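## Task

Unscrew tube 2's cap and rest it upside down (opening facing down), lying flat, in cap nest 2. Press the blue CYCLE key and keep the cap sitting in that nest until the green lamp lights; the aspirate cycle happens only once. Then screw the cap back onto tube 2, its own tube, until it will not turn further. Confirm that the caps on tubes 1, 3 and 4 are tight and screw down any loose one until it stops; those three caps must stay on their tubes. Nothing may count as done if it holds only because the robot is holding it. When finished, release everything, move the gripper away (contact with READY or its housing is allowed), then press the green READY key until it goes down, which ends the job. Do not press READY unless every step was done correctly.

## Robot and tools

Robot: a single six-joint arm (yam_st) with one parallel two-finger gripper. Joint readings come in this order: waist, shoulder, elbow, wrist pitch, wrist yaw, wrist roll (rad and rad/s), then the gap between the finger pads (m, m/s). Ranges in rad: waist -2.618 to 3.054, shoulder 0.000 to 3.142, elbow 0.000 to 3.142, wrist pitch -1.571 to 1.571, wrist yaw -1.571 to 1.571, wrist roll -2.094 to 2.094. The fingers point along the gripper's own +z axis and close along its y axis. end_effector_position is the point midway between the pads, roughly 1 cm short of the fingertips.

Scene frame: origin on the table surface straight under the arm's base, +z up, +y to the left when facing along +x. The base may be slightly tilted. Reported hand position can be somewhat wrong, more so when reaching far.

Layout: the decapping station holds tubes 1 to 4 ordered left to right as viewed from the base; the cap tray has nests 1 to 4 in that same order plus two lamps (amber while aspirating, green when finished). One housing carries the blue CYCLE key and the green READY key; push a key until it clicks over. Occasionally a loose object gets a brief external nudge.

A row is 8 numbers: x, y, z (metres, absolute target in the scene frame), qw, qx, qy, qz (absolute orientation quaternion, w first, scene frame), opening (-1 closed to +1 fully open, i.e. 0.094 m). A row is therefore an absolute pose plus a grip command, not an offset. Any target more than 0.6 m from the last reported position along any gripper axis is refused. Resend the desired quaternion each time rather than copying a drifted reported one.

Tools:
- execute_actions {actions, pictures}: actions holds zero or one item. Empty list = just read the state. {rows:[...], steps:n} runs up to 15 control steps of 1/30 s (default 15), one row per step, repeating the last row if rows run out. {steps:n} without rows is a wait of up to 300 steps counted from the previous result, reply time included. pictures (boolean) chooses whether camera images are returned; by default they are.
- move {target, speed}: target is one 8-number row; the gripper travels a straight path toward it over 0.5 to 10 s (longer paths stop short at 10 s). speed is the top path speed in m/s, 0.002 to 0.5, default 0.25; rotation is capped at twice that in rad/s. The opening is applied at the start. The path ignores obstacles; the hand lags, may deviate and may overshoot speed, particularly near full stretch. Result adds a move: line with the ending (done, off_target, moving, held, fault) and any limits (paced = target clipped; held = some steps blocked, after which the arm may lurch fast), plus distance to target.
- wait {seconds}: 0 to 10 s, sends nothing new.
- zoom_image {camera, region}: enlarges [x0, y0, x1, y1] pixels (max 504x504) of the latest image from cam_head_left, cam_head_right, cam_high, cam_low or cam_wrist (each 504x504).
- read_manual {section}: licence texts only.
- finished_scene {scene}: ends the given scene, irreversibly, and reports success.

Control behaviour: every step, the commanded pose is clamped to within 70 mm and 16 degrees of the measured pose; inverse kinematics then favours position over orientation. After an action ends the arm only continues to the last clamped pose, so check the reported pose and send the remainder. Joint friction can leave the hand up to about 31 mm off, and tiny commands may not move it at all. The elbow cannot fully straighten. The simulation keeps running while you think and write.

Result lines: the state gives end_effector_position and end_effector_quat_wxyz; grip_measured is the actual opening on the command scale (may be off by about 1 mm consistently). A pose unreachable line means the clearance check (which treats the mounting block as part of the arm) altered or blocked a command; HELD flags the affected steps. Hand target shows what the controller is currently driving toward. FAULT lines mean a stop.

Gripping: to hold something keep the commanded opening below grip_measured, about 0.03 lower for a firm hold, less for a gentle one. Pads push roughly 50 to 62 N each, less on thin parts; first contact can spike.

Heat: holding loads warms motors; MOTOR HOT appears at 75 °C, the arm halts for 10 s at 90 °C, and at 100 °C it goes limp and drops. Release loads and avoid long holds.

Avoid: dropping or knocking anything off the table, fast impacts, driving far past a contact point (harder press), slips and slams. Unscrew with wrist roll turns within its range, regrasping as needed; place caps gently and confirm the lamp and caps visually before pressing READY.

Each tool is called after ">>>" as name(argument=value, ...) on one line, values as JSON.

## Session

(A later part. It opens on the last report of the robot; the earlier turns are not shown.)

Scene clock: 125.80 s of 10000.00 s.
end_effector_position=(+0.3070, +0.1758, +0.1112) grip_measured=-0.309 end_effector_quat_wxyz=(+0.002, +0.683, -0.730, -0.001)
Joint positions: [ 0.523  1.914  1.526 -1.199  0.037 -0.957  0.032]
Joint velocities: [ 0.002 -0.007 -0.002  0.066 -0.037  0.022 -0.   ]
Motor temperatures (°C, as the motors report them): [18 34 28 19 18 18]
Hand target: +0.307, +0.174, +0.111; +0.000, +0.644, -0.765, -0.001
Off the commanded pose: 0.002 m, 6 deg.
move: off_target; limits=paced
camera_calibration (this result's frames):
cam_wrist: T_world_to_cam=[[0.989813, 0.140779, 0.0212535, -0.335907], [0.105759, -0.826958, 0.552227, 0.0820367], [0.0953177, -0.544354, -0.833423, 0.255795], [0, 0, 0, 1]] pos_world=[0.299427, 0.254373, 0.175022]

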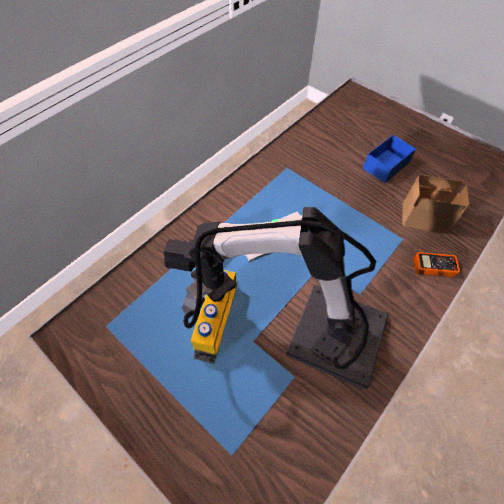

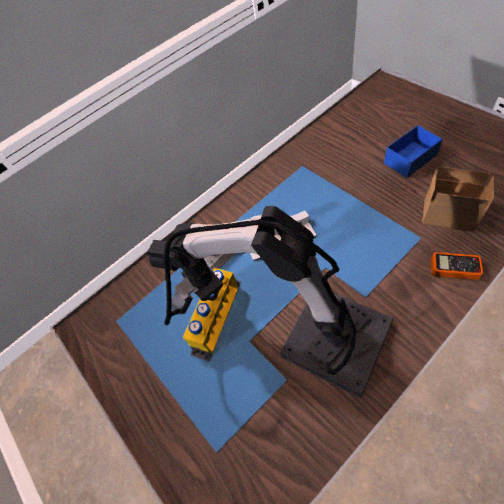

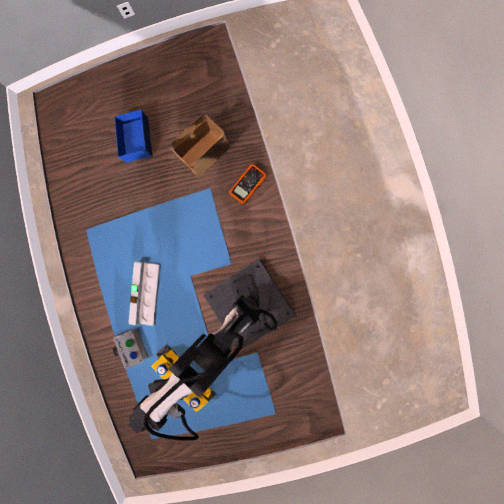

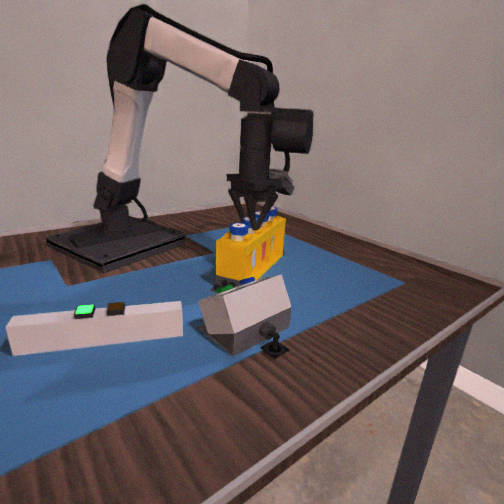

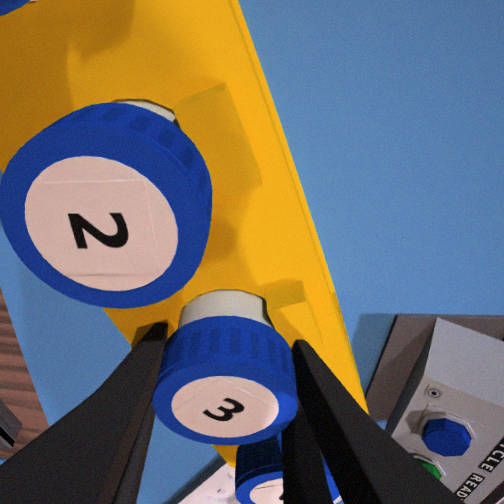

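Tight. Go to READY.

>>> execute_actions(actions=[{"rows":[[0.307,0.175,0.1112,0,-0.683,0.73,0,0.0]],"steps":8}], pictures=false)

>>> move(target=[0.307,0.175,0.155,0,-0.683,0.73,0,0.0])

>>> move(target=[0.41,0.03,0.15,0.2161,-0.0511,0.975,0.0113,-1], speed=0.4)

>>> move(target=[0.431,0.02,0.118,0.2161,-0.0511,0.975,0.0113,-1])

Scene clock: 127.03 s of 10000.00 s.
end_effector_position=(+0.3068, +0.1758, +0.1112) grip_measured=-0.003 end_effector_quat_wxyz=(+0.003, +0.684, -0.730, -0.002)
Joint positions: [ 0.523  1.914  1.526 -1.199  0.037 -0.959  0.047]
Joint velocities: [-0.002  0.007 -0.012 -0.007  0.007 -0.007  0.   ]
Motor temperatures (°C, as the motors report them): [18 35 28 19 18 18]
Hand target: +0.307, +0.175, +0.111; +0.000, +0.683, -0.730, +0.000
Off the commanded pose: 0.001 m, 0 deg.
Steps of this call (steps 1 to 29: nothing new was sent; steps 30 to 37: all 8 steps of this action). Readings (end_effector_position):
30: (+0.3070, +0.1758, +0.1112)
31: (+0.3068, +0.1758, +0.1112)
33: (+0.3068, +0.1758, +0.1112)
37: the state above

Scene clock: 128.23 s of 10000.00 s.
end_effector_position=(+0.3074, +0.1745, +0.1462) grip_measured=-0.002 end_effector_quat_wxyz=(+0.008, +0.684, -0.729, -0.003)
Joint positions: [ 0.523  1.914  1.665 -1.349  0.037 -0.959  0.047]
Joint velocities: [-0.022  0.022 -0.007 -0.095  0.066  0.022  0.001]
Motor temperatures (°C, as the motors report them): [18 35 28 19 18 18]
Hand target: +0.308, +0.175, +0.155; -0.000, +0.683, -0.730, -0.000
Off the commanded pose: 0.009 m, 1 deg.
move: done
camera_calibration (this result's frames):
cam_wrist: T_world_to_cam=[[0.989694, 0.142791, 0.0107905, -0.335615], [0.11282, -0.823929, 0.55535, 0.058484], [0.0881896, -0.548409, -0.831547, 0.286895], [0, 0, 0, 1]] pos_world=[0.300256, 0.253445, 0.209709]

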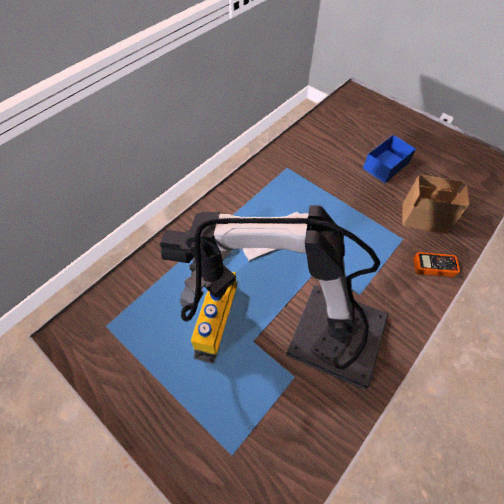

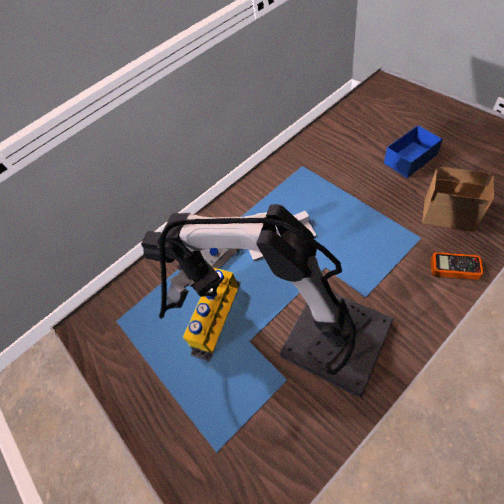

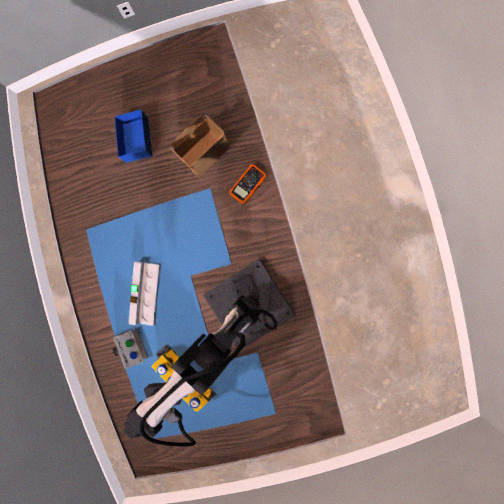

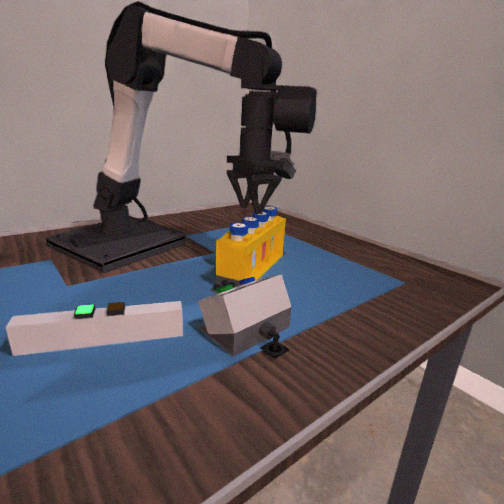

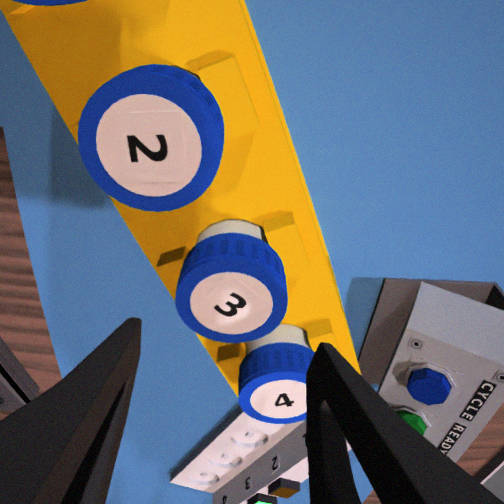

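Scene clock: 130.70 s of 10000.00 s.
end_effector_position=(+0.4109, +0.0334, +0.1441) grip_measured=-0.990 end_effector_quat_wxyz=(+0.203, -0.061, +0.977, +0.016)
Joint positions: [ 0.076  1.728  1.366 -0.792  0.019 -0.037  0.   ]
Joint velocities: [-0.002  0.002  0.007  0.022 -0.066  0.051  0.001]
Motor temperatures (°C, as the motors report them): [18 35 28 19 18 18]
Hand target: +0.412, +0.031, +0.150; +0.216, -0.052, +0.975, +0.014
Off the commanded pose: 0.007 m, 2 deg.
move: done
camera_calibration (this result's frames):
cam_wrist: T_world_to_cam=[[0.300229, -0.948668, 0.0994585, -0.110897], [-0.943328, -0.279837, 0.17839, 0.401832], [-0.141401, -0.14738, -0.97892, 0.300796], [0, 0, 0, 1]] pos_world=[0.454887, 0.0515748, 0.233802]

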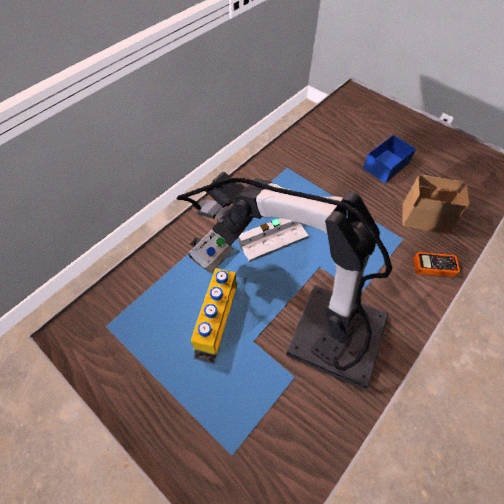

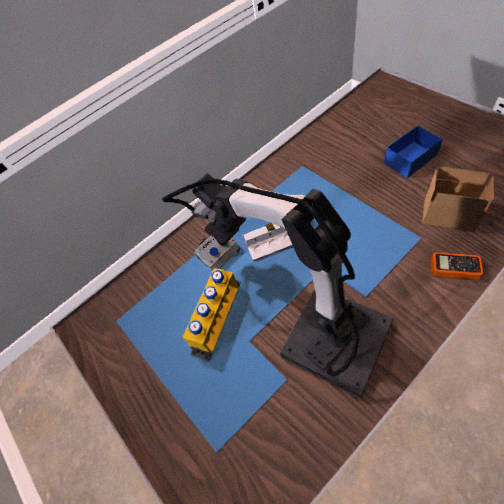

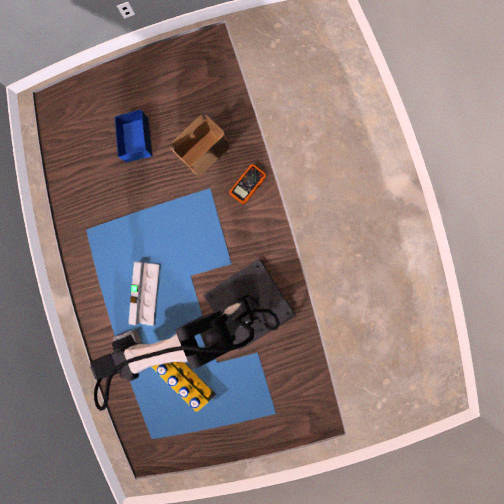

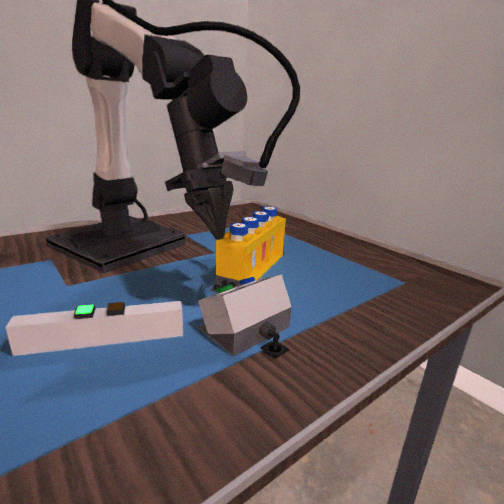

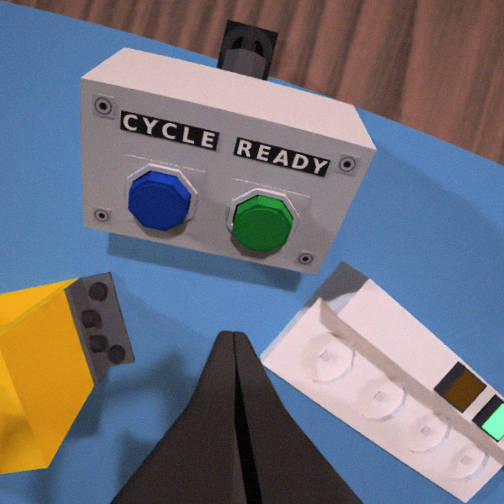

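Scene clock: 131.63 s of 10000.00 s.
end_effector_position=(+0.4289, +0.0220, +0.1222) grip_measured=-0.990 end_effector_quat_wxyz=(+0.215, -0.049, +0.975, +0.012)
Joint positions: [ 0.043  1.786  1.34  -0.683  0.019 -0.045  0.   ]
Joint velocities: [-0.012 -0.007  0.007  0.022  0.007  0.007  0.   ]
Motor temperatures (°C, as the motors report them): [18 35 28 19 18 18]
Hand target: +0.431, +0.020, +0.118; +0.216, -0.051, +0.975, +0.011
Off the commanded pose: 0.005 m, 0 deg.
move: done
camera_calibration (this result's frames):
cam_wrist: T_world_to_cam=[[0.272896, -0.955971, 0.107927, -0.114135], [-0.954297, -0.254781, 0.156219, 0.42634], [-0.121843, -0.145626, -0.981808, 0.272171], [0, 0, 0, 1]] pos_world=[0.471164, 0.0391487, 0.212936]

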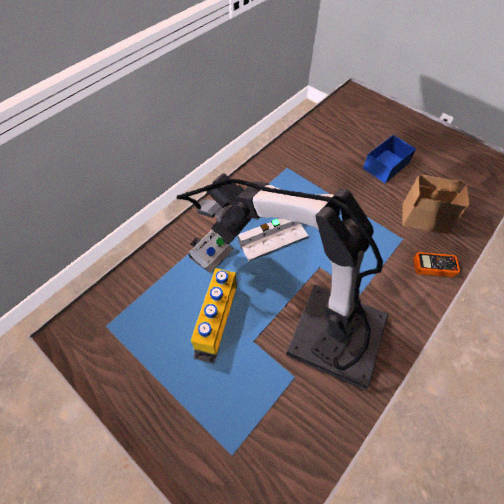

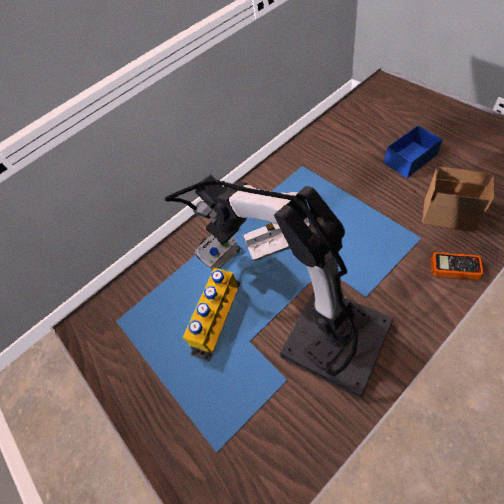

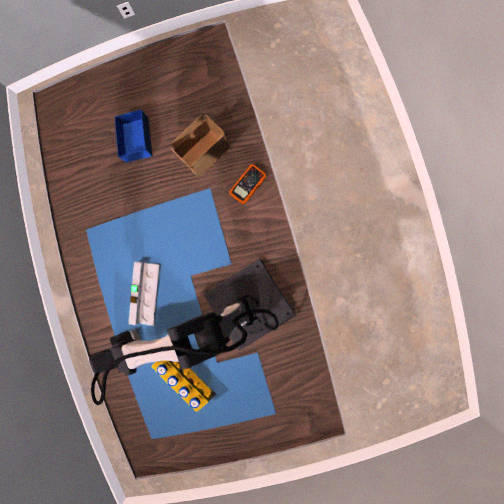

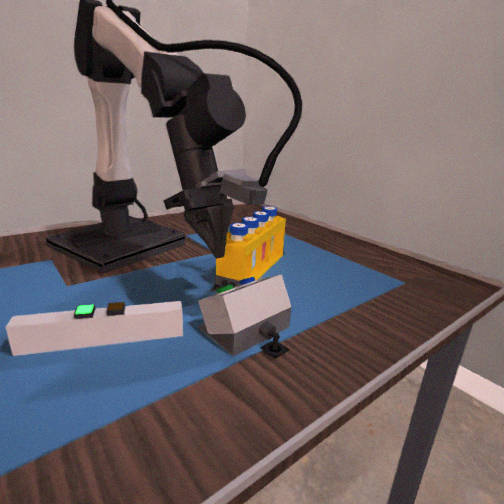

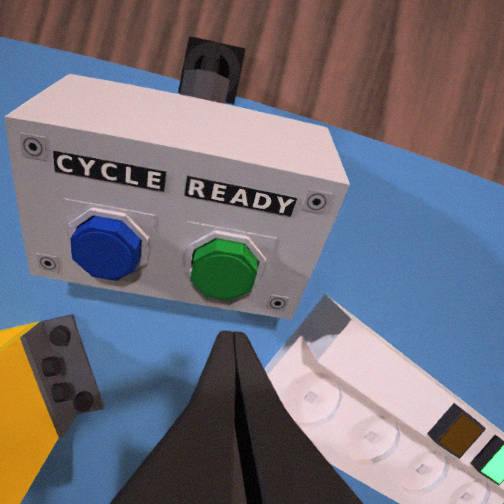

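>>> move(target=[0.4435,0.028,0.074,0.2161,-0.0511,0.975,0.0113,-1], speed=0.06)

>>> move(target=[0.4435,0.028,0.059,0.2161,-0.0511,0.975,0.0113,-1], speed=0.02)

Scene clock: 133.57 s of 10000.00 s.
end_effector_position=(+0.4406, +0.0244, +0.0799) grip_measured=-0.990 end_effector_quat_wxyz=(+0.213, -0.049, +0.976, +0.012)
Joint positions: [ 0.043  1.877  1.284 -0.538  0.019 -0.045  0.   ]
Joint velocities: [-0.002 -0.012  0.002 -0.066  0.007 -0.037 -0.   ]
Motor temperatures (°C, as the motors report them): [18 35 28 19 18 18]
Hand target: +0.442, +0.028, +0.074; +0.216, -0.051, +0.975, +0.011
Off the commanded pose: 0.007 m, 0 deg.
move: done
camera_calibration (this result's frames):
cam_wrist: T_world_to_cam=[[0.273338, -0.955916, 0.107293, -0.110545], [-0.953786, -0.254864, 0.159174, 0.444275], [-0.124812, -0.145843, -0.981403, 0.23367], [0, 0, 0, 1]] pos_world=[0.483125, 0.0416372, 0.170468]

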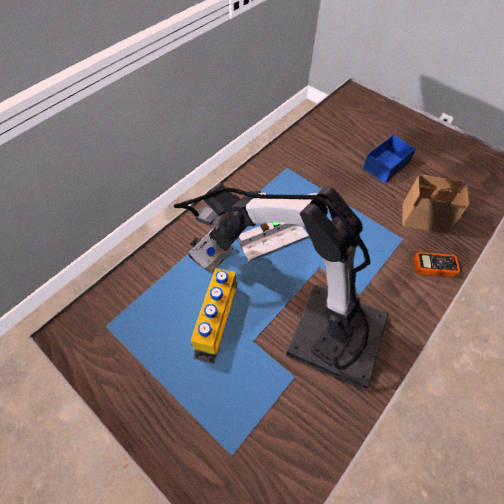

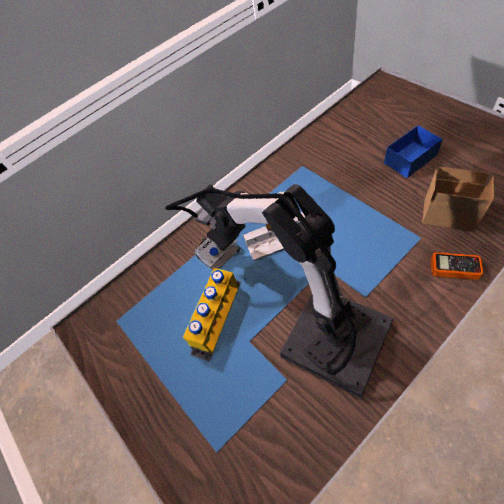

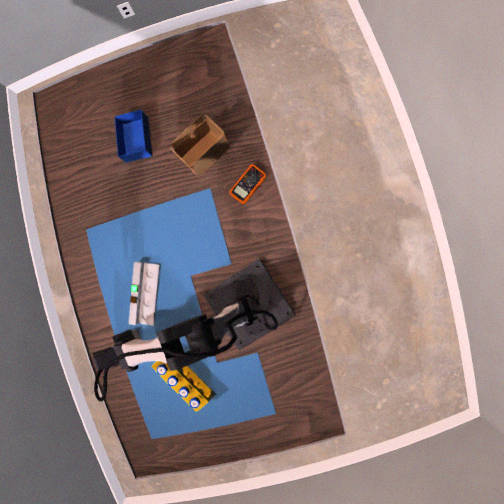

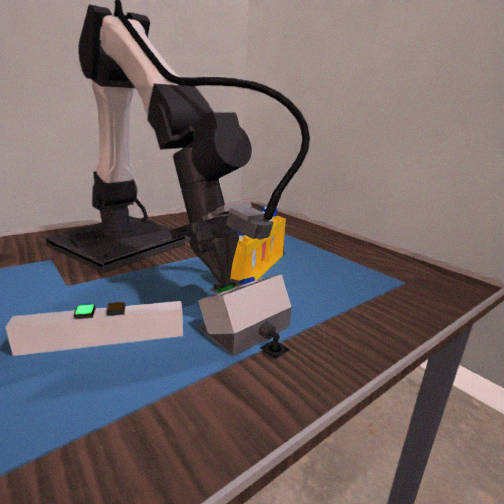

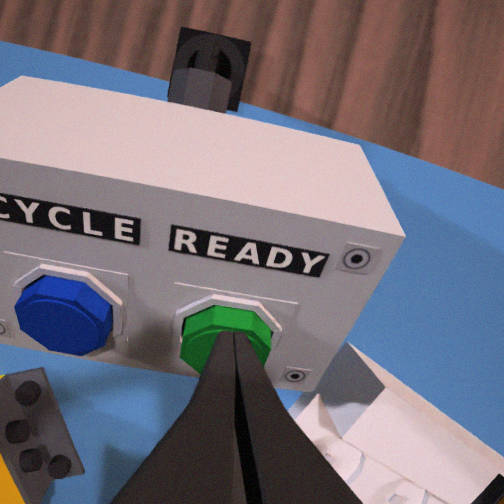

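Scene clock: 134.53 s of 10000.00 s.
end_effector_position=(+0.4427, +0.0247, +0.0766) grip_measured=-0.990 end_effector_quat_wxyz=(+0.221, -0.049, +0.974, +0.012)
Joint positions: [ 0.043  1.879  1.265 -0.502  0.019 -0.045  0.   ]
Joint velocities: [-0.007 -0.007  0.007 -0.066  0.007  0.022 -0.001]
Motor temperatures (°C, as the motors report them): [18 35 28 20 18 18]
move: unfinished (the scene ended)
camera_calibration (this result's frames):
cam_wrist: T_world_to_cam=[[0.27105, -0.956198, 0.11053, -0.109735], [-0.956307, -0.254434, 0.144014, 0.449128], [-0.109583, -0.144736, -0.983384, 0.224141], [0, 0, 0, 1]] pos_world=[0.48381, 0.0417865, 0.167865]
The task's run has ended: the event that ends the task has happened.

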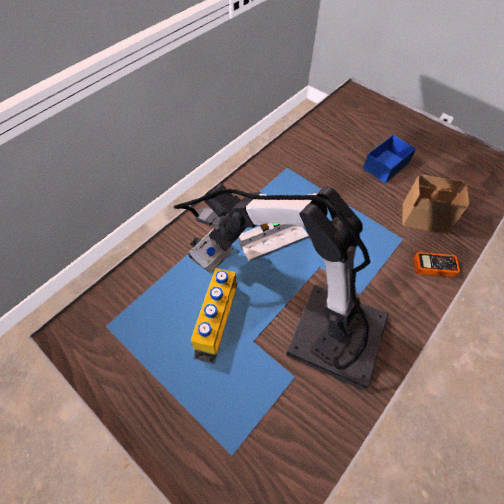

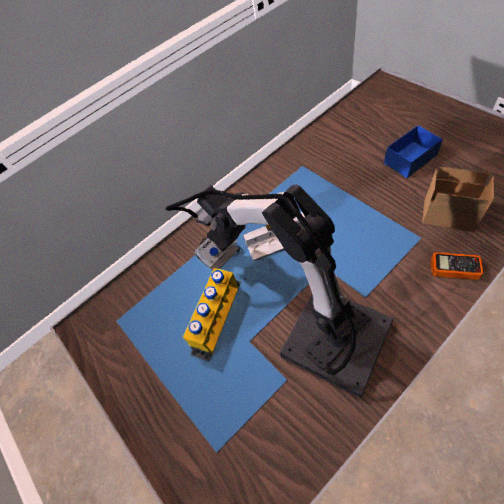

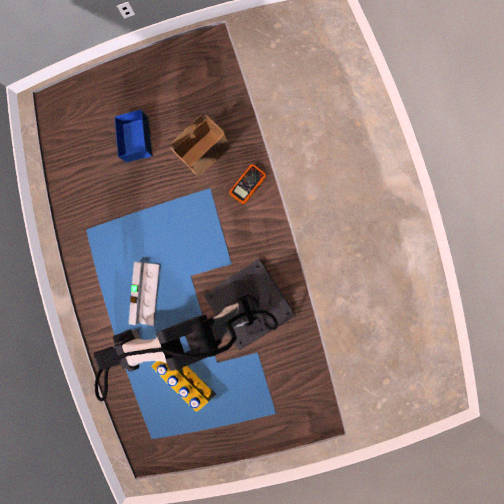

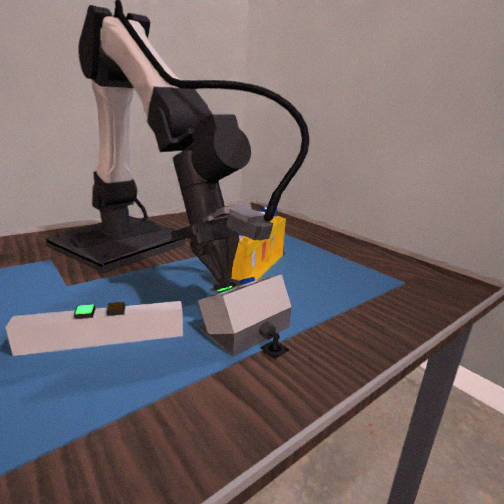

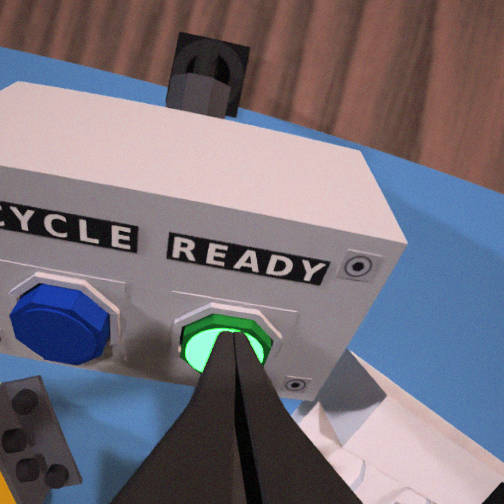

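>>> finished_scene(scene=2)

The scene is finished: the task was done.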